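## Task

Place every battery inside the bin labelled X while all other objects stay on the table. No item may stick out past a bin's walls, every bin must end up resting flat on the table, and anything that stays put only because the robot is holding it does not count. Finish by releasing and moving the gripper away.

## Robot and tools

Robot: a single six-joint arm with a parallel two-finger gripper, working in simulation. Its base may sit slightly tilted relative to the table. There are two scenes, each starting at random. Scene 1's goal is given at the start, and the finished_scene result gives scene 2's goal. From time to time something briefly pulls on a held part or shoves a loose object. Knocking anything off the table fails the scene.

Scene frame: the origin is on the table top under the arm's base. +z points up, and +y is to the left when looking along +x. end_effector_position is in metres and end_effector_quat_wxyz is the gripper orientation. Velocities are in m/s and rad/s. The printed hand position can be off, more so at long reach. The gripper's fingers point along its own +z axis and close along its own y axis. The reported position is the point between the closed pads. Fingertips extend about 33 mm past it when closed and about 9 mm when fully open. While closing, the tips move roughly 24 mm farther from the arm, so leave that clearance above a surface.

Tool execute_actions takes {"actions": [...]} holding at most one item, plus an optional "pictures" boolean; images are included by default. An empty list sends nothing and only reports the state. A wait item {"steps": N} with N up to 300 sends no command and returns once N control steps (1/30 s each) have passed since the previous result; reply time counts toward them. A motion item {"rows": [...], "steps": N} has 1 to 15 rows and N up to 15, defaulting to 15. Each row is used for one step, and the last row repeats if there are fewer rows than steps. A refused call sends nothing.

Each row is one flat list of 9 numbers for the single arm. The first six are absolute joint target angles in radians, in this order: waist (-6.283..6.283), shoulder (-6.283..6.283), elbow (-2.792..2.792), forearm roll, wrist pitch, wrist roll (each -6.283..6.283). They use the same convention as the Joint positions line. The last three are gripper values in [-1, 1]: position, force_limit, speed. Position +1 is fully open (140 mm), about -0.8 is where the pads touch, and -1 closes until something blocks the fingers. Force_limit sets squeeze strength: about 14 N at -1, 60 N at 0 and 107 N at +1, for parts up to 40 mm wide. Speed sets how fast the gap changes: about 30 mm/s at -1, 140 at 0 and 250 at +1.

A row is refused if any target is more than 0.010 rad beyond its stated range and also farther out than the joint's last reported angle. Real joint ends can differ from the stated ones by up to 0.010 rad. A target past a real end is clipped to that end, and the line "joint sent to its limit" may appear, possibly referring to an earlier action. If that line is missing, it does not prove the joint has more room.

Motion limits: target speed is capped at 2.09 rad/s for the waist and shoulder, 3.14 for the elbow and 3.93 for the wrist joints. Reaching full speed takes 0.3 s, and the joints are synchronised. The target is kept within a lead of the measured angle: 0.456 rad for waist and shoulder, 0.683 for the elbow, 0.854 for the wrist joints. If the targets would move the gripper more than 70 mm from where it is, all of them are scaled back. Between calls the arm keeps heading for the last row sent until it nearly stops. After that, only a new action makes it go farther.

Result lines: Joint positions and Joint velocities list the joints in column order. position_measured is in counts, from 3 (fully open) to 230 (pads touching), and is not linear in mm. object_status: 0 moving, 1 blocked while opening, 2 blocked while closing (a grip), 3 reached the target or pads met (a thin part may still be held). To grasp, send -1 and confirm status 2. Stopped fingers stay put until the position number changes by at least 0.01. To squeeze harder, raise force_limit and switch position between -1 and -0.98. "joint command not followed" means a clearance check altered or blocked targets; mounting blocks and posts count as part of the arm. HELD marks steps on which the row was not sent, in whole or in part.

Faults: contact torque at a joint's load limit (waist 323, shoulder 323, elbow 152, each wrist joint 42.7 N m, including the held weight), or an outside force of 144 N, halts the arm for 10 s and skips the rest of the call. MOTOR HOT warns about heat from holding loads. Reaching the heat limit causes an OVER-TEMPERATURE FAULT brake stop. Some heat carries over between scenes.

Tool zoom_image: {"camera": "cam_high" or "cam_wrist", "region": [x0, y0, x1, y1]} in pixels of that camera's latest 504x504 image, with (0,0) at top-left and at most 504 by 504. It returns a closer view. cam_high is fixed above the scene at about [0.75, 0.02, 1.16]. cam_wrist is a fisheye camera on the hand. Calibration was supplied; a fixed camera's calibration may be off by up to about 2.3 degrees and 9 mm.

Tool finished_scene: {"scene": 1 or 2} ends that scene for good, grades it and starts the next one. Replying without a tool call ends all remaining scenes.

Good practice: find the batteries and the correctly lettered bin, lift each battery clear, lower it fully inside the bin and open the gripper. Keep the bins upright and avoid bumping other objects. Move smoothly, without drops, slams or hard pushes. Finally open the gripper and retract before ending the scene.

Each tool is called by a JSON object that holds its "fn" and its "kwargs", one argument or row to a line.

## Session

{"fn": "execute_actions", "kwargs": {
  "actions": []
}}

Scene clock: 0.00 s of 4800.00 s.
end_effector_position=(+0.0437, +0.1568, +0.3536) position_measured=3 object_status=3 end_effector_quat_wxyz=(-0.030, +0.859, +0.224, -0.460) end_effector_velocity=(-0.000, +0.000, +0.000) end_effector_angular_velocity=(+0.000, -0.000, +0.001)
Joint positions: [ 0.512 -0.197  2.252  0.275  2.011  1.544]
Joint velocities: [ 0.001 -0.001  0.     0.    -0.     0.001]

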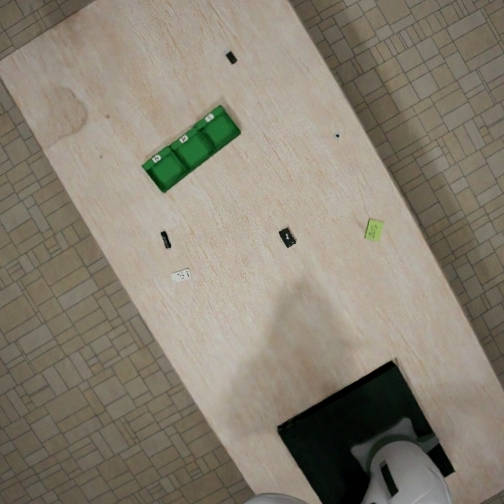

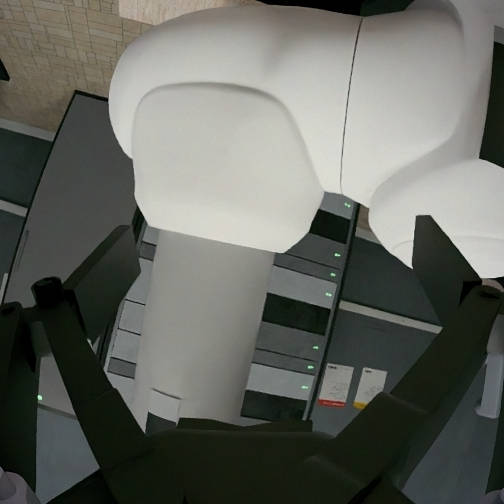

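{"fn": "zoom_image", "kwargs": {
  "camera": "cam_high",
  "region": [130, 40, 390, 300]
}}

Region (130, 40, 390, 300) of cam_high's 504x504 image, scaled by 1.938, with more detail than that image has.

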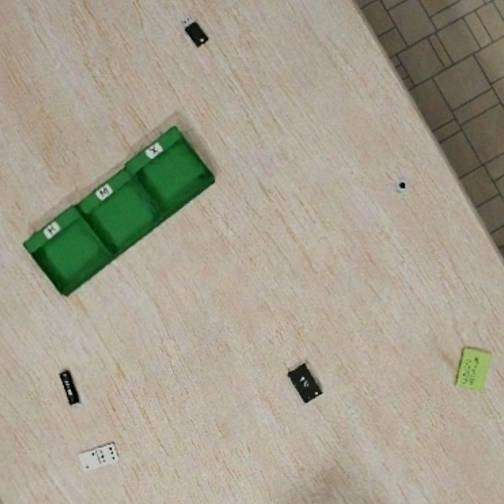

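{"fn": "execute_actions", "kwargs": {
  "actions": [
    {"rows":[[0,0.3,1.6,0,1.24,0,1,0,1]]}
  ],
  "pictures": false
}}

{"fn": "execute_actions", "kwargs": {
  "actions": [
    {"steps":60}
  ],
  "pictures": false
}}

{"fn": "execute_actions", "kwargs": {
  "actions": [
    {"rows":[[0,0.6,1.6,0,0.94,0,1,0,1]]}
  ],
  "pictures": false
}}

{"fn": "execute_actions", "kwargs": {
  "actions": [
    {"steps":45}
  ],
  "pictures": false
}}

{"fn": "execute_actions", "kwargs": {
  "actions": [
    {"rows":[[0,0.6,1.2,0,1.34,0,1,0,1]]}
  ],
  "pictures": false
}}

{"fn": "execute_actions", "kwargs": {
  "actions": [
    {"steps":45}
  ]
}}

Scene clock: 8.30 s of 4800.00 s.
end_effector_position=(+0.2748, +0.1845, +0.3133) position_measured=3 object_status=3 end_effector_quat_wxyz=(-0.097, +0.900, +0.319, -0.280) end_effector_velocity=(+0.509, -0.030, -0.071) end_effector_angular_velocity=(+0.520, -0.705, +0.382)
Joint positions: [ 0.328 -0.017  2.012  0.174  1.727  1.174]
Joint velocities: [-0.385  0.372 -0.483 -0.203 -0.569 -0.935]
Steps of this call (steps 1 to 90: nothing new was sent; then 4.80 s passed at rest; steps 91 to 105: all 15 steps of this action). Readings (joint positions | what the end effector reports):
91: [0.512 -0.197 2.252 0.275 2.011 1.544] | position_measured=3 object_status=3
92: [0.509 -0.194 2.248 0.273 2.006 1.539] | position_measured=3 object_status=3
94: [0.483 -0.168 2.209 0.257 1.961 1.489] | position_measured=3 object_status=3
98: [0.425 -0.109 2.132 0.225 1.870 1.380] | position_measured=3 object_status=3
105: the state above

Scene clock: 10.30 s of 4800.00 s.
end_effector_position=(+0.7123, +0.0212, +0.2782) position_measured=3 object_status=3 end_effector_quat_wxyz=(+0.003, +0.714, +0.700, +0.001) end_effector_velocity=(-0.000, -0.001, +0.000) end_effector_angular_velocity=(+0.000, -0.000, -0.002)
Joint positions: [ 0.    0.3   1.6  -0.    1.24 -0.  ]
Joint velocities: [-0.002 -0.    -0.     0.     0.     0.   ]
Steps of this call (steps 1 to 45: the robot went on to your last target; steps 46 to 60: nothing new was sent). Readings (joint positions | what the end effector reports):
1: [0.315 -0.004 1.995 0.167 1.708 1.142] | position_measured=3 object_status=3
2: [0.303 0.008 1.979 0.160 1.689 1.109] | position_measured=3 object_status=3
4: [0.278 0.032 1.948 0.147 1.652 1.041] | position_measured=3 object_status=3
8: [0.230 0.078 1.888 0.122 1.581 0.892] | position_measured=3 object_status=3
60: the state above
The arm was judged still, so your last target was given up. Only a new action makes it travel on or press farther. Fingers that are still opening or closing keep moving.

Scene clock: 10.80 s of 4800.00 s.
end_effector_position=(+0.7934, +0.0191, +0.0869) position_measured=3 object_status=3 end_effector_quat_wxyz=(+0.003, +0.714, +0.700, +0.001) end_effector_velocity=(+0.130, -0.004, -0.463) end_effector_angular_velocity=(+0.000, +0.003, -0.001)
Joint positions: [-0.     0.553  1.6   -0.     0.987 -0.   ]
Joint velocities: [-0.001  0.585 -0.001  0.    -0.582  0.   ]
Steps of this call (steps 1 to 15: all 15 steps of this action). Readings (joint positions | what the end effector reports):
1: [0.000 0.300 1.600 -0.000 1.240 -0.000] | position_measured=3 object_status=3
2: [0.000 0.303 1.600 -0.000 1.237 -0.000] | position_measured=3 object_status=3
4: [0.000 0.330 1.600 -0.000 1.209 -0.000] | position_measured=3 object_status=3
8: [-0.000 0.414 1.600 -0.000 1.126 -0.000] | position_measured=3 object_status=3
15: the state above

Scene clock: 12.30 s of 4800.00 s.
end_effector_position=(+0.8031, +0.0189, +0.0497) position_measured=3 object_status=3 end_effector_quat_wxyz=(+0.003, +0.714, +0.700, +0.001) end_effector_velocity=(+0.000, -0.000, +0.000) end_effector_angular_velocity=(+0.000, -0.000, -0.000)
Joint positions: [ 0.    0.6   1.6   0.    0.94 -0.  ]
Joint velocities: [-0. -0.  0.  0. -0. -0.]
Steps of this call (steps 1 to 30: the robot went on to your last target; steps 31 to 45: nothing new was sent). Readings (joint positions | what the end effector reports):
1: [-0.000 0.572 1.600 -0.000 0.968 -0.000] | position_measured=3 object_status=3
2: [-0.000 0.587 1.600 -0.000 0.953 -0.000] | position_measured=3 object_status=3
4: [-0.000 0.600 1.600 -0.000 0.941 -0.000] | position_measured=3 object_status=3
8: [-0.000 0.600 1.600 -0.000 0.940 -0.000] | position_measured=3 object_status=3
45: the state above
The arm was judged still, so your last target was given up. Only a new action makes it travel on or press farther. Fingers that are still opening or closing keep moving.

Scene clock: 12.80 s of 4800.00 s.
end_effector_position=(+0.8908, +0.0177, +0.2359) position_measured=3 object_status=3 end_effector_quat_wxyz=(+0.003, +0.714, +0.700, +0.001) end_effector_velocity=(+0.094, +0.000, +0.357) end_effector_angular_velocity=(+0.001, -0.012, +0.001)
Joint positions: [ 0.    0.6   1.23  0.    1.31 -0.  ]
Joint velocities: [ 0.001 -0.005 -0.653  0.001  0.646  0.   ]
Steps of this call (steps 1 to 15: all 15 steps of this action). Readings (joint positions | what the end effector reports):
1: [-0.000 0.600 1.600 0.000 0.940 -0.000] | position_measured=3 object_status=3
2: [0.000 0.600 1.596 0.000 0.944 -0.000] | position_measured=3 object_status=3
4: [0.000 0.600 1.554 0.000 0.986 -0.000] | position_measured=3 object_status=3
8: [0.000 0.600 1.431 0.000 1.109 -0.000] | position_measured=3 object_status=3
15: the state above

Scene clock: 14.30 s of 4800.00 s.
end_effector_position=(+0.8946, +0.0176, +0.2521) position_measured=3 object_status=3 end_effector_quat_wxyz=(+0.003, +0.714, +0.700, +0.001) end_effector_velocity=(+0.000, -0.001, -0.001) end_effector_angular_velocity=(-0.001, +0.001, -0.001)
Joint positions: [0.   0.6  1.2  0.   1.34 0.  ]
Joint velocities: [-0.001  0.002 -0.001 -0.001 -0.    -0.   ]
Steps of this call (steps 1 to 30: the robot went on to your last target; steps 31 to 45: nothing new was sent). Readings (joint positions | what the end effector reports):
1: [0.000 0.600 1.212 0.000 1.328 -0.000] | position_measured=3 object_status=3
2: [0.000 0.600 1.203 0.000 1.337 -0.000] | position_measured=3 object_status=3
4: [0.000 0.600 1.201 -0.000 1.340 -0.000] | position_measured=3 object_status=3
8: [0.000 0.600 1.200 -0.000 1.340 -0.000] | position_measured=3 object_status=3
45: the state above
The arm was judged still, so your last target was given up. Only a new action makes it travel on or press farther. Fingers that are still opening or closing keep moving.
camera_calibration (this result's frames):
cam_wrist: T_world_to_cam=[[0.988489, -0.143711, -0.0472887, -0.86278], [-0.111532, -0.903397, 0.414047, 0.0182509], [-0.102223, -0.404007, -0.909026, 0.521636], [0, 0, 0, 1]] pos_world=[0.908208, 0.103242, 0.425824]

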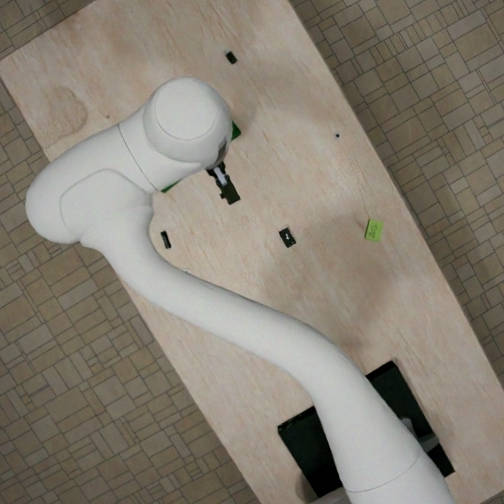

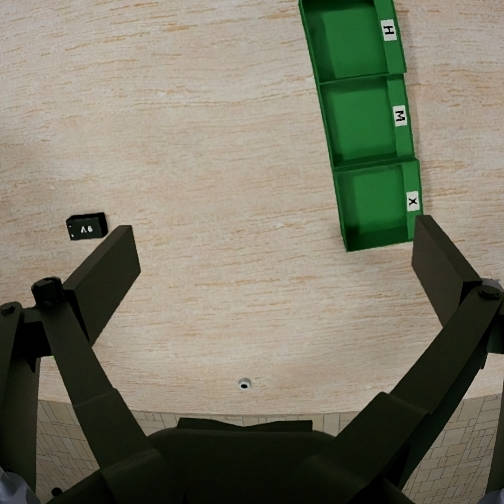

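{"fn": "execute_actions", "kwargs": {
  "actions": [
    {"rows":[[-0.057,0.2793,1.8857,0,0.9766,1.62,1,0,1]]}
  ],
  "pictures": false
}}

{"fn": "execute_actions", "kwargs": {
  "actions": [
    {"steps":45}
  ]
}}

Scene clock: 18.33 s of 4800.00 s.
end_effector_position=(+0.7426, -0.0061, +0.1909) position_measured=3 object_status=3 end_effector_quat_wxyz=(+0.002, +0.923, +0.385, +0.002) end_effector_velocity=(-0.333, -0.034, -0.129) end_effector_angular_velocity=(+0.011, -0.002, -2.307)
Joint positions: [-0.036  0.399  1.63   0.     1.112  0.725]
Joint velocities: [-0.07  -0.39   0.832 -0.    -0.439  2.237]
Steps of this call (steps 1 to 90: nothing new was sent; then 0.53 s passed at rest; steps 91 to 105: all 15 steps of this action). Readings (joint positions | what the end effector reports):
91: [-0.000 0.600 1.200 0.000 1.340 -0.000] | position_measured=3 object_status=3
92: [-0.000 0.598 1.204 0.000 1.338 0.005] | position_measured=3 object_status=3
94: [-0.004 0.579 1.246 0.000 1.316 0.058] | position_measured=3 object_status=3
98: [-0.017 0.504 1.406 0.000 1.231 0.273] | position_measured=3 object_status=3
105: the state above

Scene clock: 19.83 s of 4800.00 s.
end_effector_position=(+0.6345, -0.0138, +0.1494) position_measured=3 object_status=3 end_effector_quat_wxyz=(+0.001, +0.998, -0.063, +0.002) end_effector_velocity=(+0.000, +0.000, +0.000) end_effector_angular_velocity=(+0.000, -0.000, +0.000)
Joint positions: [-0.057  0.279  1.886  0.     0.977  1.62 ]
Joint velocities: [-0. -0. -0.  0.  0. -0.]
Steps of this call (steps 1 to 30: the robot went on to your last target; steps 31 to 45: nothing new was sent). Readings (joint positions | what the end effector reports):
1: [-0.038 0.386 1.657 0.000 1.098 0.803] | position_measured=3 object_status=3
2: [-0.040 0.374 1.684 0.000 1.084 0.886] | position_measured=3 object_status=3
4: [-0.044 0.350 1.734 0.000 1.057 1.064] | position_measured=3 object_status=3
8: [-0.052 0.305 1.830 0.000 1.006 1.414] | position_measured=3 object_status=3
45: the state above
The arm was judged still, so your last target was given up. Only a new action makes it travel on or press farther. Fingers that are still opening or closing keep moving.
camera_calibration (this result's frames):
cam_wrist: T_world_to_cam=[[-0.247333, -0.967528, -0.0521143, 0.15848], [-0.88938, 0.205355, 0.408453, 0.513047], [-0.384487, 0.147373, -0.911291, 0.576041], [0, 0, 0, 1]] pos_world=[0.716971, -0.0369157, 0.323644]

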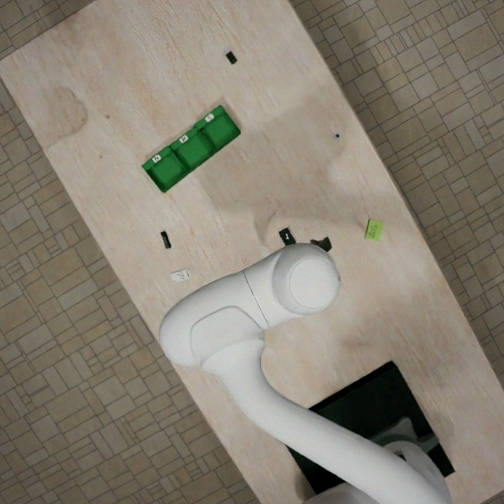

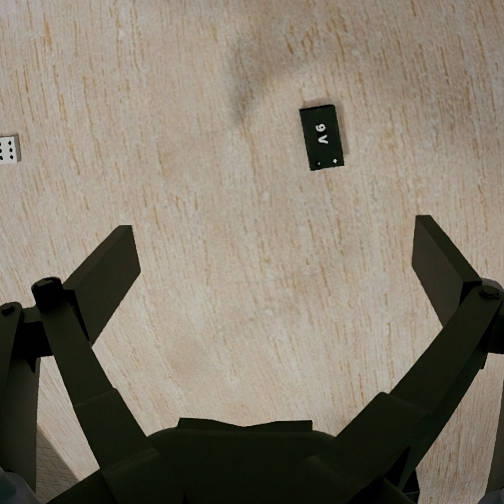

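{"fn": "execute_actions", "kwargs": {
  "actions": [
    {"rows":[[-0.1165,0.33,1.82,0,0.99,1.44,1,0,1]],"steps":12}
  ],
  "pictures": false
}}

{"fn": "execute_actions", "kwargs": {
  "actions": [
    {"rows":[[-0.1165,0.4411,1.8965,0,0.804,1.44,1,0,1]]}
  ],
  "pictures": false
}}

{"fn": "execute_actions", "kwargs": {
  "actions": [
    {"steps":20}
  ]
}}

Scene clock: 23.03 s of 4800.00 s.
end_effector_position=(+0.6673, -0.0563, +0.1471) position_measured=3 object_status=3 end_effector_quat_wxyz=(+0.001, +1.000, -0.003, +0.003) end_effector_velocity=(+0.001, +0.001, +0.001) end_effector_angular_velocity=(-0.000, -0.003, +0.003)
Joint positions: [-0.117  0.33   1.82  -0.     0.99   1.44 ]
Joint velocities: [ 0.001 -0.001 -0.002 -0.    -0.    -0.002]
Steps of this call (steps 1 to 84: nothing new was sent; steps 85 to 96: all 12 steps of this action). Readings (joint positions | what the end effector reports):
85: [-0.057 0.279 1.886 0.000 0.977 1.620] | position_measured=3 object_status=3
86: [-0.059 0.281 1.884 -0.000 0.977 1.615] | position_measured=3 object_status=3
88: [-0.076 0.295 1.865 -0.000 0.980 1.562] | position_measured=3 object_status=3
92: [-0.116 0.330 1.821 -0.000 0.990 1.443] | position_measured=3 object_status=3
96: the state above

Scene clock: 23.53 s of 4800.00 s.
end_effector_position=(+0.6659, -0.0563, +0.0396) position_measured=3 object_status=3 end_effector_quat_wxyz=(+0.001, +1.000, -0.003, +0.002) end_effector_velocity=(-0.000, +0.001, -0.001) end_effector_angular_velocity=(+0.000, +0.000, +0.001)
Joint positions: [-0.117  0.441  1.896 -0.     0.804  1.44 ]
Joint velocities: [ 0.001  0.     0.001  0.    -0.001 -0.001]
Steps of this call (steps 1 to 15: all 15 steps of this action). Readings (joint positions | what the end effector reports):
1: [-0.117 0.330 1.820 -0.000 0.990 1.440] | position_measured=3 object_status=3
2: [-0.117 0.333 1.822 -0.000 0.985 1.440] | position_measured=3 object_status=3
4: [-0.117 0.360 1.842 -0.000 0.939 1.440] | position_measured=3 object_status=3
8: [-0.117 0.429 1.888 -0.000 0.825 1.440] | position_measured=3 object_status=3
15: the state above

Scene clock: 24.20 s of 4800.00 s.
end_effector_position=(+0.6658, -0.0563, +0.0394) position_measured=3 object_status=3 end_effector_quat_wxyz=(+0.001, +1.000, -0.003, +0.002) end_effector_velocity=(-0.000, +0.000, -0.001) end_effector_angular_velocity=(+0.000, +0.001, -0.000)
Joint positions: [-0.117  0.441  1.897 -0.     0.804  1.44 ]
Joint velocities: [ 0.     0.001  0.001  0.    -0.     0.   ]
Steps of this call (steps 1 to 15: the robot went on to your last target; steps 16 to 20: nothing new was sent). Readings (joint positions | what the end effector reports):
1: [-0.117 0.441 1.896 -0.000 0.804 1.440] | position_measured=3 object_status=3
2: [-0.117 0.441 1.896 -0.000 0.804 1.440] | position_measured=3 object_status=3
4: [-0.117 0.441 1.896 -0.000 0.804 1.440] | position_measured=3 object_status=3
8: [-0.117 0.441 1.896 -0.000 0.804 1.440] | position_measured=3 object_status=3
20: the state above
The arm was judged still, so your last target was given up. Only a new action makes it travel on or press farther. Fingers that are still opening or closing keep moving.
camera_calibration (this result's frames):
cam_wrist: T_world_to_cam=[[-0.129222, -0.990275, -0.051554, 0.0394655], [-0.907518, 0.0971495, 0.408623, 0.60055], [-0.399641, 0.0995891, -0.911246, 0.501514], [0, 0, 0, 1]] pos_world=[0.750535, -0.0692067, 0.213638]

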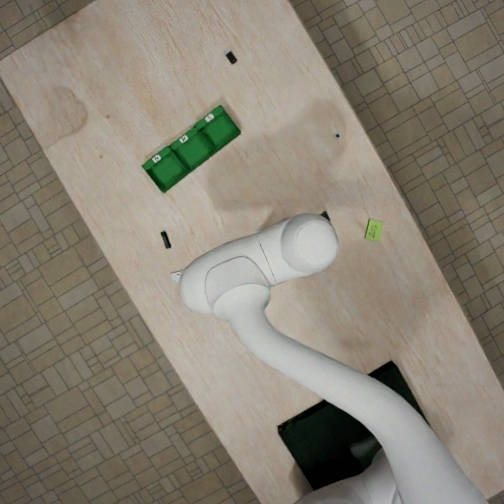

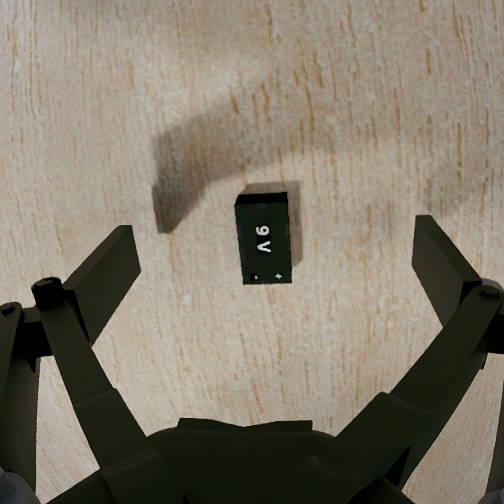

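Good. Close.

{"fn": "execute_actions", "kwargs": {
  "actions": [
    {"rows":[[-0.1165,0.4411,1.8965,0,0.804,1.44,-1,0,1]]}
  ],
  "pictures": false
}}

{"fn": "execute_actions", "kwargs": {
  "actions": [
    {"steps":10}
  ],
  "pictures": false
}}

Scene clock: 26.17 s of 4800.00 s.
end_effector_position=(+0.6658, -0.0562, +0.0394) position_measured=181 object_status=0 end_effector_quat_wxyz=(+0.001, +1.000, -0.003, +0.002) end_effector_velocity=(-0.001, +0.000, -0.000) end_effector_angular_velocity=(-0.000, +0.002, +0.001)
Joint positions: [-0.116  0.441  1.897  0.     0.804  1.44 ]
Joint velocities: [ 0.     0.     0.001 -0.     0.001 -0.   ]
Steps of this call (steps 1 to 44: nothing new was sent; steps 45 to 59: all 15 steps of this action). Readings (joint positions | what the end effector reports):
45: [-0.116 0.441 1.897 -0.000 0.804 1.440] | position_measured=3 object_status=0
46: [-0.116 0.441 1.897 0.000 0.804 1.440] | position_measured=6 object_status=0
48: [-0.116 0.441 1.897 0.000 0.804 1.440] | position_measured=33 object_status=0
52: [-0.116 0.441 1.897 0.000 0.804 1.440] | position_measured=87 object_status=0
59: the state above

Scene clock: 26.50 s of 4800.00 s.
end_effector_position=(+0.6658, -0.0562, +0.0394) position_measured=196 object_status=2 end_effector_quat_wxyz=(+0.001, +1.000, -0.003, +0.002) end_effector_velocity=(+0.000, +0.001, +0.001) end_effector_angular_velocity=(-0.000, -0.002, +0.001)
Joint positions: [-0.116  0.441  1.897  0.     0.804  1.44 ]
Joint velocities: [ 0.001 -0.002  0.     0.     0.     0.   ]
Steps of this call (steps 1 to 10: the robot went on to your last target). Readings (joint positions | what the end effector reports):
1: [-0.116 0.441 1.897 0.000 0.804 1.440] | position_measured=195 object_status=0
2: [-0.116 0.441 1.897 0.000 0.804 1.440] | position_measured=196 object_status=0
4: [-0.116 0.441 1.897 0.000 0.804 1.440] | position_measured=196 object_status=0
8: [-0.116 0.441 1.897 0.000 0.804 1.440] | position_measured=196 object_status=2
10: the state above

{"fn": "execute_actions", "kwargs": {
  "actions": [
    {"rows":[[-0.1165,0.33,1.82,0,0.99,1.44,-1,0,1]],"steps":10}
  ],
  "pictures": false
}}

{"fn": "execute_actions", "kwargs": {
  "actions": [
    {"rows":[[-0.075,0.8028,1.0148,0,1.324,1.44,-1,0,1]]}
  ],
  "pictures": false
}}

{"fn": "execute_actions", "kwargs": {
  "actions": [
    {"steps":40}
  ]
}}

Scene clock: 28.50 s of 4800.00 s.
end_effector_position=(+0.6675, -0.0563, +0.1465) position_measured=196 object_status=2 end_effector_quat_wxyz=(+0.001, +1.000, -0.003, +0.003) end_effector_velocity=(-0.009, +0.001, +0.035) end_effector_angular_velocity=(+0.002, +0.014, -0.000)
Joint positions: [-0.116  0.331  1.821  0.     0.988  1.44 ]
Joint velocities: [ 0.    -0.039 -0.021 -0.     0.073  0.   ]
Steps of this call (steps 1 to 15: the robot went on to your last target; steps 16 to 50: nothing new was sent; steps 51 to 60: all 10 steps of this action). Readings (joint positions | what the end effector reports):
51: [-0.116 0.441 1.897 0.000 0.804 1.440] | position_measured=196 object_status=2
52: [-0.116 0.439 1.895 -0.000 0.809 1.440] | position_measured=196 object_status=2
54: [-0.116 0.411 1.876 -0.000 0.855 1.440] | position_measured=196 object_status=2
58: [-0.116 0.342 1.829 -0.000 0.968 1.440] | position_measured=196 object_status=2
60: the state above

Scene clock: 29.00 s of 4800.00 s.
end_effector_position=(+0.8591, -0.0618, +0.1617) position_measured=196 object_status=2 end_effector_quat_wxyz=(+0.001, +1.000, +0.009, -0.003) end_effector_velocity=(+0.447, -0.002, +0.025) end_effector_angular_velocity=(-0.004, -0.034, +0.056)
Joint positions: [-0.093  0.599  1.371  0.     1.181  1.44 ]
Joint velocities: [ 0.056  0.644 -1.128 -0.     0.449  0.   ]
Steps of this call (steps 1 to 15: all 15 steps of this action). Readings (joint positions | what the end effector reports):
1: [-0.116 0.330 1.821 0.000 0.989 1.440] | position_measured=196 object_status=2
2: [-0.116 0.333 1.816 0.000 0.992 1.440] | position_measured=196 object_status=2
4: [-0.113 0.360 1.774 0.000 1.013 1.440] | position_measured=196 object_status=2
8: [-0.105 0.455 1.626 0.000 1.080 1.440] | position_measured=196 object_status=2
15: the state above

Scene clock: 30.33 s of 4800.00 s.
end_effector_position=(+0.9864, -0.0585, +0.1621) position_measured=196 object_status=2 end_effector_quat_wxyz=(+0.001, +1.000, +0.018, +0.002) end_effector_velocity=(-0.000, -0.001, +0.000) end_effector_angular_velocity=(-0.000, -0.000, -0.001)
Joint positions: [-0.075  0.803  1.015  0.     1.324  1.44 ]
Joint velocities: [-0.001 -0.     0.    -0.    -0.    -0.   ]
Steps of this call (steps 1 to 30: the robot went on to your last target; steps 31 to 40: nothing new was sent). Readings (joint positions | what the end effector reports):
1: [-0.091 0.621 1.333 0.000 1.197 1.440] | position_measured=196 object_status=2
2: [-0.089 0.644 1.294 0.000 1.212 1.440] | position_measured=196 object_status=2
4: [-0.085 0.690 1.213 0.000 1.245 1.440] | position_measured=196 object_status=2
8: [-0.077 0.779 1.058 0.000 1.307 1.440] | position_measured=196 object_status=2
40: the state above
The arm was judged still, so your last target was given up. Only a new action makes it travel on or press farther. Fingers that are still opening or closing keep moving.
camera_calibration (this result's frames):
cam_wrist: T_world_to_cam=[[-0.0880356, -0.994791, -0.0513931, 0.0440475], [-0.910731, 0.0594825, 0.408694, 0.842548], [-0.403508, 0.082785, -0.911223, 0.744486], [0, 0, 0, 1]] pos_world=[1.07162, -0.0679311, 0.336312]

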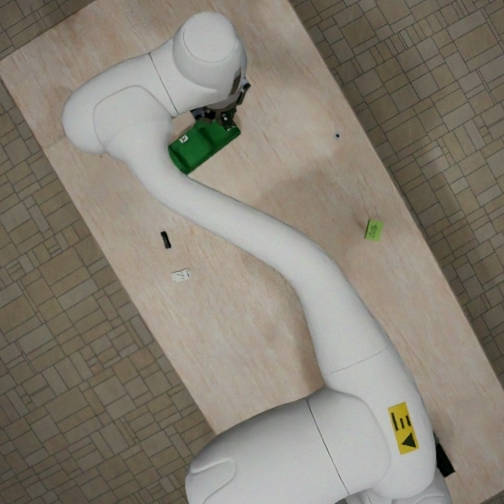

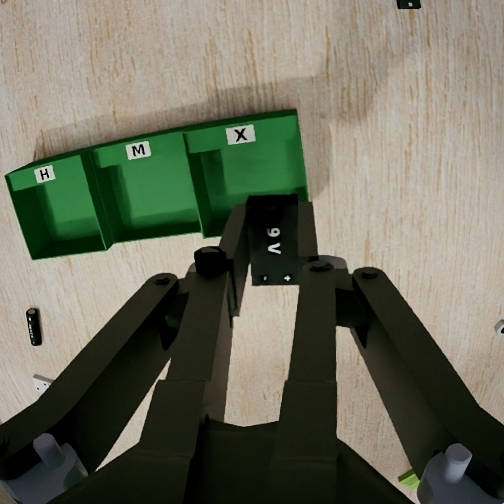

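{"fn": "execute_actions", "kwargs": {
  "actions": [
    {"rows":[[-0.06,0.8347,1.0682,0,1.2387,1.44,-1,0,1]]}
  ]
}}

Scene clock: 32.60 s of 4800.00 s.
end_effector_position=(+0.9873, -0.0439, +0.1019) position_measured=196 object_status=2 end_effector_quat_wxyz=(+0.001, +1.000, +0.026, +0.002) end_effector_velocity=(+0.000, +0.000, +0.000) end_effector_angular_velocity=(+0.000, -0.001, -0.000)
Joint positions: [-0.06   0.835  1.068 -0.     1.239  1.44 ]
Joint velocities: [ 0.    -0.001  0.001  0.    -0.001  0.   ]
Steps of this call (steps 1 to 53: nothing new was sent; steps 54 to 68: all 15 steps of this action). Readings (joint positions | what the end effector reports):
54: [-0.075 0.803 1.015 0.000 1.324 1.440] | position_measured=196 object_status=2
55: [-0.074 0.805 1.017 -0.000 1.319 1.440] | position_measured=196 object_status=2
57: [-0.066 0.822 1.047 -0.000 1.272 1.440] | position_measured=196 object_status=2
61: [-0.060 0.835 1.068 -0.000 1.239 1.440] | position_measured=196 object_status=2
68: the state above
camera_calibration (this result's frames):
cam_wrist: T_world_to_cam=[[-0.0731497, -0.995999, -0.0513268, 0.0408391], [-0.911515, 0.0458833, 0.4087, 0.867286], [-0.40471, 0.0766814, -0.911224, 0.689769], [0, 0, 0, 1]] pos_world=[1.07269, -0.0520107, 0.276171]

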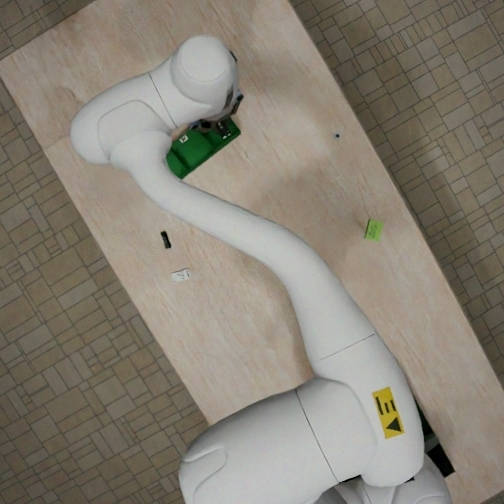

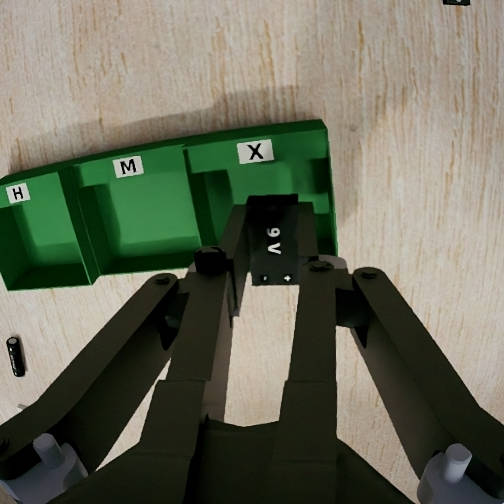

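{"fn": "execute_actions", "kwargs": {
  "actions": [
    {"rows":[[-0.06,0.8347,1.0682,0,1.2387,1.44,-0.1,0,1]],"steps":10}
  ],
  "pictures": false
}}

{"fn": "execute_actions", "kwargs": {
  "actions": [
    {"rows":[[-0.06,0.8028,1.0148,0,1.324,1.44,-0.1,0,1]],"steps":10}
  ],
  "pictures": false
}}

{"fn": "execute_actions", "kwargs": {
  "actions": [
    {"rows":[[0.229,0.6111,1.3726,0,1.1579,2.08,1,0,1]]}
  ],
  "pictures": false
}}

{"fn": "execute_actions", "kwargs": {
  "actions": [
    {"steps":40}
  ]
}}

Scene clock: 36.07 s of 4800.00 s.
end_effector_position=(+0.9873, -0.0439, +0.1019) position_measured=141 object_status=0 end_effector_quat_wxyz=(+0.001, +1.000, +0.026, +0.002) end_effector_velocity=(+0.000, +0.001, +0.000) end_effector_angular_velocity=(-0.000, -0.000, +0.000)
Joint positions: [-0.06   0.835  1.068  0.     1.239  1.44 ]
Joint velocities: [ 0.001 -0.     0.    -0.    -0.     0.   ]
Steps of this call (steps 1 to 15: the robot went on to your last target; steps 16 to 90: nothing new was sent; then 0.13 s passed at rest; steps 91 to 100: all 10 steps of this action). Readings (joint positions | what the end effector reports):
91: [-0.060 0.835 1.068 0.000 1.239 1.440] | position_measured=196 object_status=0
92: [-0.060 0.835 1.068 0.000 1.239 1.440] | position_measured=196 object_status=0
94: [-0.060 0.835 1.068 0.000 1.239 1.440] | position_measured=174 object_status=0
98: [-0.060 0.835 1.068 0.000 1.239 1.440] | position_measured=141 object_status=0
100: the state above

Scene clock: 36.40 s of 4800.00 s.
end_effector_position=(+0.9870, -0.0437, +0.1618) position_measured=141 object_status=3 end_effector_quat_wxyz=(+0.001, +1.000, +0.026, +0.002) end_effector_velocity=(-0.001, -0.000, -0.002) end_effector_angular_velocity=(+0.001, +0.005, -0.001)
Joint positions: [-0.06   0.803  1.015  0.     1.324  1.44 ]
Joint velocities: [-0.001  0.002  0.     0.001  0.002 -0.   ]
Steps of this call (steps 1 to 10: all 10 steps of this action). Readings (joint positions | what the end effector reports):
1: [-0.060 0.835 1.068 0.000 1.239 1.440] | position_measured=141 object_status=0
2: [-0.060 0.833 1.066 0.000 1.244 1.440] | position_measured=141 object_status=0
4: [-0.060 0.816 1.036 0.000 1.290 1.440] | position_measured=141 object_status=3
8: [-0.060 0.803 1.015 0.000 1.324 1.440] | position_measured=141 object_status=3
10: the state above

Scene clock: 36.90 s of 4800.00 s.
end_effector_position=(+0.8942, +0.1473, +0.1547) position_measured=3 object_status=0 end_effector_quat_wxyz=(+0.001, +0.995, -0.098, +0.002) end_effector_velocity=(-0.278, +0.401, -0.023) end_effector_angular_velocity=(+0.002, -0.000, -0.579)
Joint positions: [ 0.144  0.667  1.268 -0.     1.206  1.892]
Joint velocities: [ 0.477 -0.317  0.591  0.    -0.272  1.056]
Steps of this call (steps 1 to 15: all 15 steps of this action). Readings (joint positions | what the end effector reports):
1: [-0.060 0.803 1.015 0.000 1.324 1.440] | position_measured=141 object_status=0
2: [-0.058 0.801 1.018 -0.000 1.323 1.445] | position_measured=138 object_status=0
4: [-0.035 0.786 1.048 -0.000 1.308 1.498] | position_measured=112 object_status=0
8: [0.032 0.742 1.129 -0.000 1.271 1.644] | position_measured=58 object_status=0
15: the state above

Scene clock: 38.23 s of 4800.00 s.
end_effector_position=(+0.8412, +0.2145, +0.1502) position_measured=3 object_status=3 end_effector_quat_wxyz=(+0.001, +0.989, -0.149, +0.002) end_effector_velocity=(+0.000, -0.000, -0.000) end_effector_angular_velocity=(-0.001, -0.000, +0.001)
Joint positions: [0.229 0.611 1.373 0.    1.158 2.08 ]
Joint velocities: [-0.     0.    -0.    -0.001 -0.    -0.   ]
Steps of this call (steps 1 to 30: the robot went on to your last target; steps 31 to 40: nothing new was sent). Readings (joint positions | what the end effector reports):
1: [0.161 0.657 1.288 -0.000 1.197 1.928] | position_measured=3 object_status=0
2: [0.177 0.646 1.308 -0.000 1.188 1.964] | position_measured=3 object_status=0
4: [0.208 0.625 1.347 -0.000 1.170 2.034] | position_measured=3 object_status=3
8: [0.229 0.611 1.372 -0.000 1.158 2.079] | position_measured=3 object_status=3
40: the state above
The arm was judged still, so your last target was given up. Only a new action makes it travel on or press farther. Fingers that are still opening or closing keep moving.
camera_calibration (this result's frames):
cam_wrist: T_world_to_cam=[[-0.411067, -0.910068, -0.0529203, 0.55605], [-0.840588, 0.355941, 0.408311, 0.576351], [-0.352754, 0.212327, -0.911308, 0.581974], [0, 0, 0, 1]] pos_world=[0.918342, 0.177328, 0.324454]

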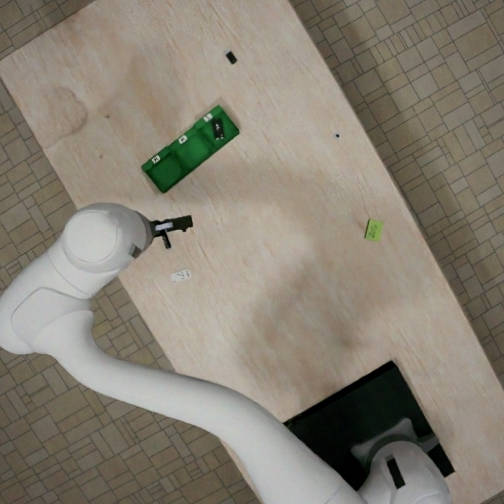

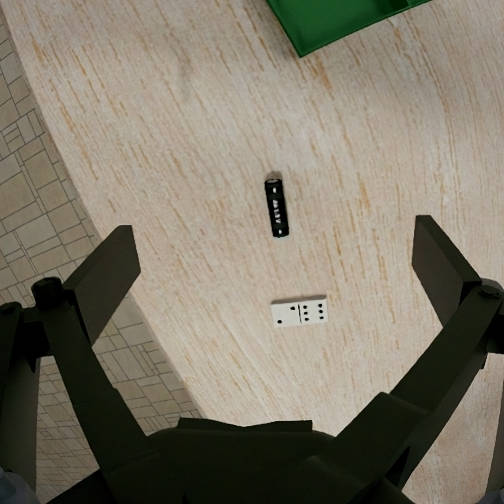

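{"fn": "execute_actions", "kwargs": {
  "actions": [
    {"rows":[[0.2388,0.62,1.45,0,1.07,1.99,0.2,0,1]],"steps":10}
  ],
  "pictures": false
}}

{"fn": "execute_actions", "kwargs": {
  "actions": [
    {"rows":[[0.2388,0.6763,1.4913,0,0.974,1.99,0.2,0,1]]}
  ]
}}

Scene clock: 40.20 s of 4800.00 s.
end_effector_position=(+0.8235, +0.2192, +0.1037) position_measured=104 object_status=0 end_effector_quat_wxyz=(+0.001, +0.995, -0.100, +0.003) end_effector_velocity=(-0.002, -0.001, -0.001) end_effector_angular_velocity=(-0.001, +0.002, +0.002)
Joint positions: [ 0.239  0.62   1.45  -0.     1.07   1.99 ]
Joint velocities: [-0.001 -0.002  0.005 -0.    -0.001 -0.002]
Steps of this call (steps 1 to 49: nothing new was sent; steps 50 to 59: all 10 steps of this action). Readings (joint positions | what the end effector reports):
50: [0.229 0.611 1.373 0.000 1.158 2.080] | position_measured=3 object_status=0
51: [0.230 0.611 1.377 0.000 1.153 2.075] | position_measured=6 object_status=0
53: [0.234 0.615 1.416 0.000 1.109 2.030] | position_measured=33 object_status=0
57: [0.239 0.620 1.449 -0.000 1.070 1.990] | position_measured=87 object_status=0
59: the state above

Scene clock: 40.70 s of 4800.00 s.
end_effector_position=(+0.8227, +0.2188, +0.0361) position_measured=104 object_status=3 end_effector_quat_wxyz=(+0.001, +0.995, -0.100, +0.002) end_effector_velocity=(-0.001, -0.001, -0.001) end_effector_angular_velocity=(-0.000, +0.002, -0.001)
Joint positions: [ 0.239  0.676  1.491 -0.     0.974  1.99 ]
Joint velocities: [-0.001 -0.     0.003  0.    -0.     0.001]
Steps of this call (steps 1 to 15: all 15 steps of this action). Readings (joint positions | what the end effector reports):
1: [0.239 0.620 1.450 -0.000 1.070 1.990] | position_measured=104 object_status=0
2: [0.239 0.622 1.452 -0.000 1.065 1.990] | position_measured=104 object_status=0
4: [0.239 0.648 1.472 0.000 1.020 1.990] | position_measured=104 object_status=0
8: [0.239 0.676 1.491 -0.000 0.974 1.990] | position_measured=104 object_status=3
15: the state above
camera_calibration (this result's frames):
cam_wrist: T_world_to_cam=[[-0.318311, -0.946529, -0.0525405, 0.477945], [-0.871867, 0.270542, 0.408233, 0.650302], [-0.37219, 0.175753, -0.911365, 0.494566], [0, 0, 0, 1]] pos_world=[0.903184, 0.189533, 0.210367]

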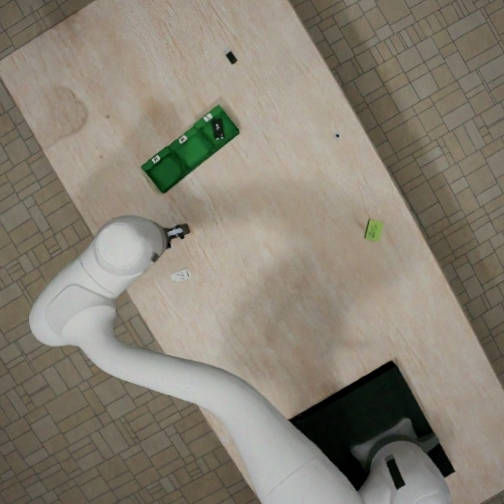

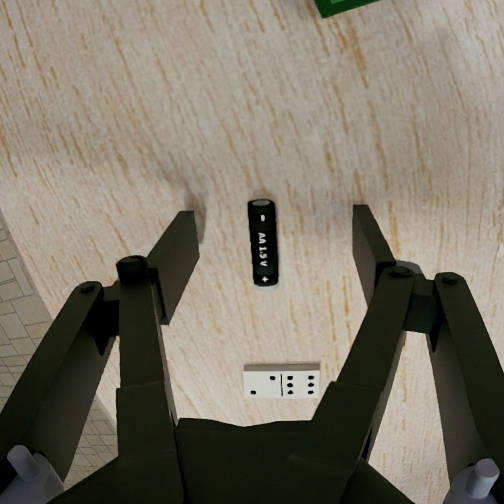

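{"fn": "execute_actions", "kwargs": {
  "actions": [
    {"rows":[[0.2388,0.6763,1.4913,0,0.974,1.99,-1,0,1]]}
  ],
  "pictures": false
}}

{"fn": "execute_actions", "kwargs": {
  "actions": [
    {"steps":8}
  ],
  "pictures": false
}}

{"fn": "execute_actions", "kwargs": {
  "actions": [
    {"rows":[[0.2388,0.6111,1.3726,0,1.1579,1.99,-1,0,1]],"steps":12}
  ],
  "pictures": false
}}

{"fn": "execute_actions", "kwargs": {
  "actions": [
    {"rows":[[-0.085,0.8028,1.0148,0,1.324,1.44,-1,0,1]]}
  ],
  "pictures": false
}}

{"fn": "execute_actions", "kwargs": {
  "actions": [
    {"steps":35}
  ]
}}

Scene clock: 42.87 s of 4800.00 s.
end_effector_position=(+0.8226, +0.2187, +0.0360) position_measured=214 object_status=0 end_effector_quat_wxyz=(+0.001, +0.995, -0.100, +0.002) end_effector_velocity=(+0.000, -0.001, -0.000) end_effector_angular_velocity=(-0.000, +0.000, -0.001)
Joint positions: [0.239 0.676 1.491 0.    0.974 1.99 ]
Joint velocities: [-0.001  0.001 -0.    -0.     0.    -0.   ]
Steps of this call (steps 1 to 15: the robot went on to your last target; steps 16 to 50: nothing new was sent; steps 51 to 65: all 15 steps of this action). Readings (joint positions | what the end effector reports):
51: [0.239 0.676 1.491 0.000 0.974 1.990] | position_measured=104 object_status=0
52: [0.239 0.676 1.491 0.000 0.974 1.990] | position_measured=107 object_status=0
54: [0.239 0.676 1.491 0.000 0.974 1.990] | position_measured=133 object_status=0
58: [0.239 0.676 1.491 0.000 0.974 1.990] | position_measured=187 object_status=0
65: the state above

Scene clock: 43.13 s of 4800.00 s.
end_effector_position=(+0.8226, +0.2187, +0.0360) position_measured=214 object_status=2 end_effector_quat_wxyz=(+0.001, +0.995, -0.100, +0.002) end_effector_velocity=(+0.000, -0.000, +0.000) end_effector_angular_velocity=(+0.000, -0.000, -0.001)
Joint positions: [0.239 0.676 1.491 0.    0.974 1.99 ]
Joint velocities: [-0.001 -0.001  0.     0.     0.     0.   ]
Steps of this call (steps 1 to 8: the robot went on to your last target). Readings (joint positions | what the end effector reports):
1: [0.239 0.676 1.491 0.000 0.974 1.990] | position_measured=214 object_status=2
2: [0.239 0.676 1.491 0.000 0.974 1.990] | position_measured=214 object_status=2
4: [0.239 0.676 1.491 0.000 0.974 1.990] | position_measured=214 object_status=2
8: the state above

Scene clock: 43.53 s of 4800.00 s.
end_effector_position=(+0.8387, +0.2227, +0.1497) position_measured=214 object_status=2 end_effector_quat_wxyz=(+0.001, +0.995, -0.100, +0.002) end_effector_velocity=(+0.005, +0.002, +0.007) end_effector_angular_velocity=(+0.000, -0.006, +0.002)
Joint positions: [ 0.239  0.611  1.373 -0.     1.158  1.99 ]
Joint velocities: [ 0.001  0.001 -0.015 -0.001  0.008 -0.   ]
Steps of this call (steps 1 to 12: all 12 steps of this action). Readings (joint positions | what the end effector reports):
1: [0.239 0.676 1.491 0.000 0.974 1.990] | position_measured=214 object_status=2
2: [0.239 0.675 1.489 0.000 0.979 1.990] | position_measured=214 object_status=2
4: [0.239 0.657 1.455 0.000 1.030 1.990] | position_measured=214 object_status=2
8: [0.239 0.618 1.386 0.000 1.137 1.990] | position_measured=214 object_status=2
12: the state above

Scene clock: 44.03 s of 4800.00 s.
end_effector_position=(+0.9521, +0.0344, +0.1594) position_measured=214 object_status=2 end_effector_quat_wxyz=(+0.001, +1.000, -0.023, +0.002) end_effector_velocity=(+0.192, -0.469, +0.015) end_effector_angular_velocity=(-0.001, -0.001, +0.342)
Joint positions: [ 0.019  0.741  1.13  -0.     1.271  1.617]
Joint velocities: [-0.493  0.291 -0.544 -0.     0.252 -0.834]
Steps of this call (steps 1 to 15: all 15 steps of this action). Readings (joint positions | what the end effector reports):
1: [0.239 0.611 1.373 -0.000 1.158 1.990] | position_measured=214 object_status=2
2: [0.236 0.613 1.369 -0.000 1.160 1.985] | position_measured=214 object_status=2
4: [0.209 0.630 1.339 -0.000 1.174 1.938] | position_measured=214 object_status=2
8: [0.137 0.672 1.260 -0.000 1.210 1.817] | position_measured=214 object_status=2
15: the state above

Scene clock: 45.20 s of 4800.00 s.
end_effector_position=(+0.9858, -0.0684, +0.1621) position_measured=214 object_status=2 end_effector_quat_wxyz=(+0.001, +1.000, +0.013, +0.002) end_effector_velocity=(-0.000, -0.000, +0.000) end_effector_angular_velocity=(+0.000, -0.001, -0.001)
Joint positions: [-0.085  0.803  1.015 -0.     1.324  1.44 ]
Joint velocities: [-0.    -0.001  0.001  0.    -0.001  0.001]
Steps of this call (steps 1 to 30: the robot went on to your last target; steps 31 to 35: nothing new was sent). Readings (joint positions | what the end effector reports):
1: [0.002 0.751 1.111 -0.000 1.279 1.589] | position_measured=214 object_status=2
2: [-0.014 0.761 1.093 -0.000 1.288 1.560] | position_measured=214 object_status=2
4: [-0.047 0.780 1.057 -0.000 1.305 1.504] | position_measured=214 object_status=2
8: [-0.085 0.803 1.016 -0.000 1.324 1.442] | position_measured=214 object_status=2
35: the state above
The arm was judged still, so your last target was given up. Only a new action makes it travel on or press farther. Fingers that are still opening or closing keep moving.
camera_calibration (this result's frames):
cam_wrist: T_world_to_cam=[[-0.0979844, -0.993859, -0.0514124, 0.0440325], [-0.910098, 0.0685854, 0.408678, 0.842547], [-0.402642, 0.0868344, -0.911229, 0.744488], [0, 0, 0, 1]] pos_world=[1.07088, -0.0786716, 0.336333]

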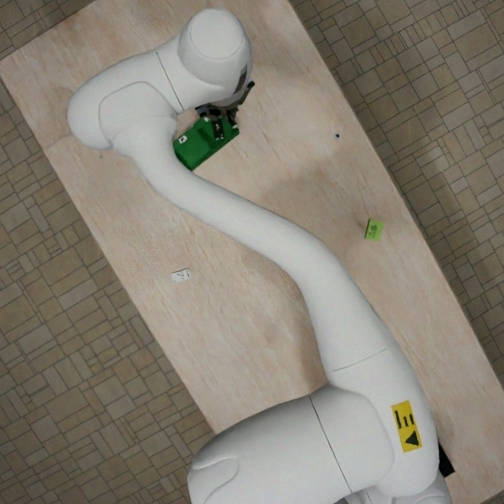

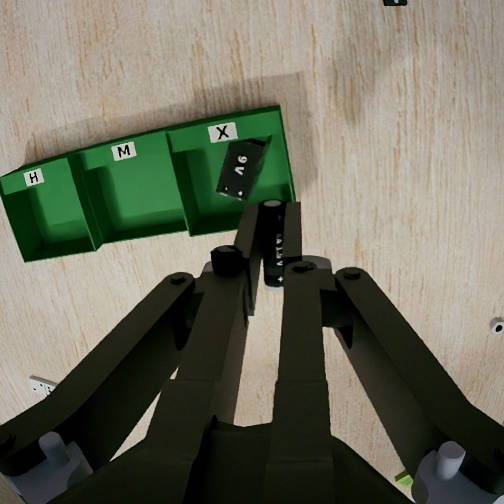

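{"fn": "execute_actions", "kwargs": {
  "actions": [
    {"rows":[[-0.038,0.8028,1.0148,0,1.324,1.44,-1,0,1]],"steps":10}
  ],
  "pictures": false
}}

{"fn": "execute_actions", "kwargs": {
  "actions": [
    {"rows":[[-0.038,0.8347,1.0682,0,1.2387,1.44,-1,0,1]]}
  ]
}}

Scene clock: 47.93 s of 4800.00 s.
end_effector_position=(+0.9879, -0.0219, +0.1619) position_measured=214 object_status=2 end_effector_quat_wxyz=(+0.001, +0.999, +0.037, +0.002) end_effector_velocity=(-0.000, -0.001, -0.001) end_effector_angular_velocity=(+0.000, +0.002, -0.001)
Joint positions: [-0.038  0.803  1.015  0.     1.324  1.44 ]
Joint velocities: [-0.001  0.002 -0.    -0.     0.001 -0.   ]
Steps of this call (steps 1 to 72: nothing new was sent; steps 73 to 82: all 10 steps of this action). Readings (joint positions | what the end effector reports):
73: [-0.085 0.803 1.015 0.000 1.324 1.440] | position_measured=214 object_status=2
74: [-0.082 0.803 1.015 0.000 1.324 1.440] | position_measured=214 object_status=2
76: [-0.058 0.803 1.015 0.000 1.324 1.440] | position_measured=214 object_status=2
80: [-0.038 0.803 1.015 0.000 1.324 1.440] | position_measured=214 object_status=2
82: the state above

Scene clock: 48.43 s of 4800.00 s.
end_effector_position=(+0.9881, -0.0222, +0.1019) position_measured=214 object_status=2 end_effector_quat_wxyz=(+0.001, +0.999, +0.037, +0.002) end_effector_velocity=(-0.000, -0.000, -0.001) end_effector_angular_velocity=(+0.000, +0.001, -0.000)
Joint positions: [-0.038  0.835  1.068 -0.     1.239  1.44 ]
Joint velocities: [-0.001  0.     0.001  0.    -0.001 -0.   ]
Steps of this call (steps 1 to 15: all 15 steps of this action). Readings (joint positions | what the end effector reports):
1: [-0.038 0.803 1.015 0.000 1.324 1.440] | position_measured=214 object_status=2
2: [-0.038 0.804 1.017 0.000 1.319 1.440] | position_measured=214 object_status=2
4: [-0.038 0.821 1.047 0.000 1.272 1.440] | position_measured=214 object_status=2
8: [-0.038 0.835 1.068 -0.000 1.239 1.440] | position_measured=214 object_status=2
15: the state above
camera_calibration (this result's frames):
cam_wrist: T_world_to_cam=[[-0.0512263, -0.997372, -0.0512309, 0.0408333], [-0.912295, 0.0258626, 0.408715, 0.86729], [-0.406316, 0.0676747, -0.911223, 0.689771], [0, 0, 0, 1]] pos_world=[1.07358, -0.0283845, 0.276152]

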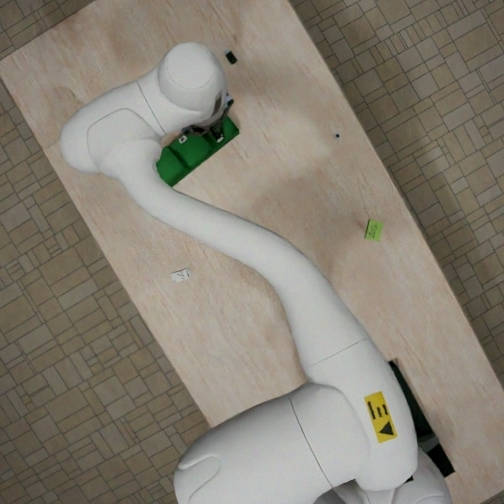

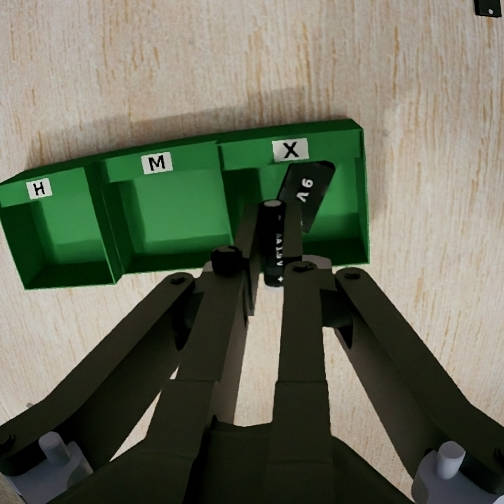

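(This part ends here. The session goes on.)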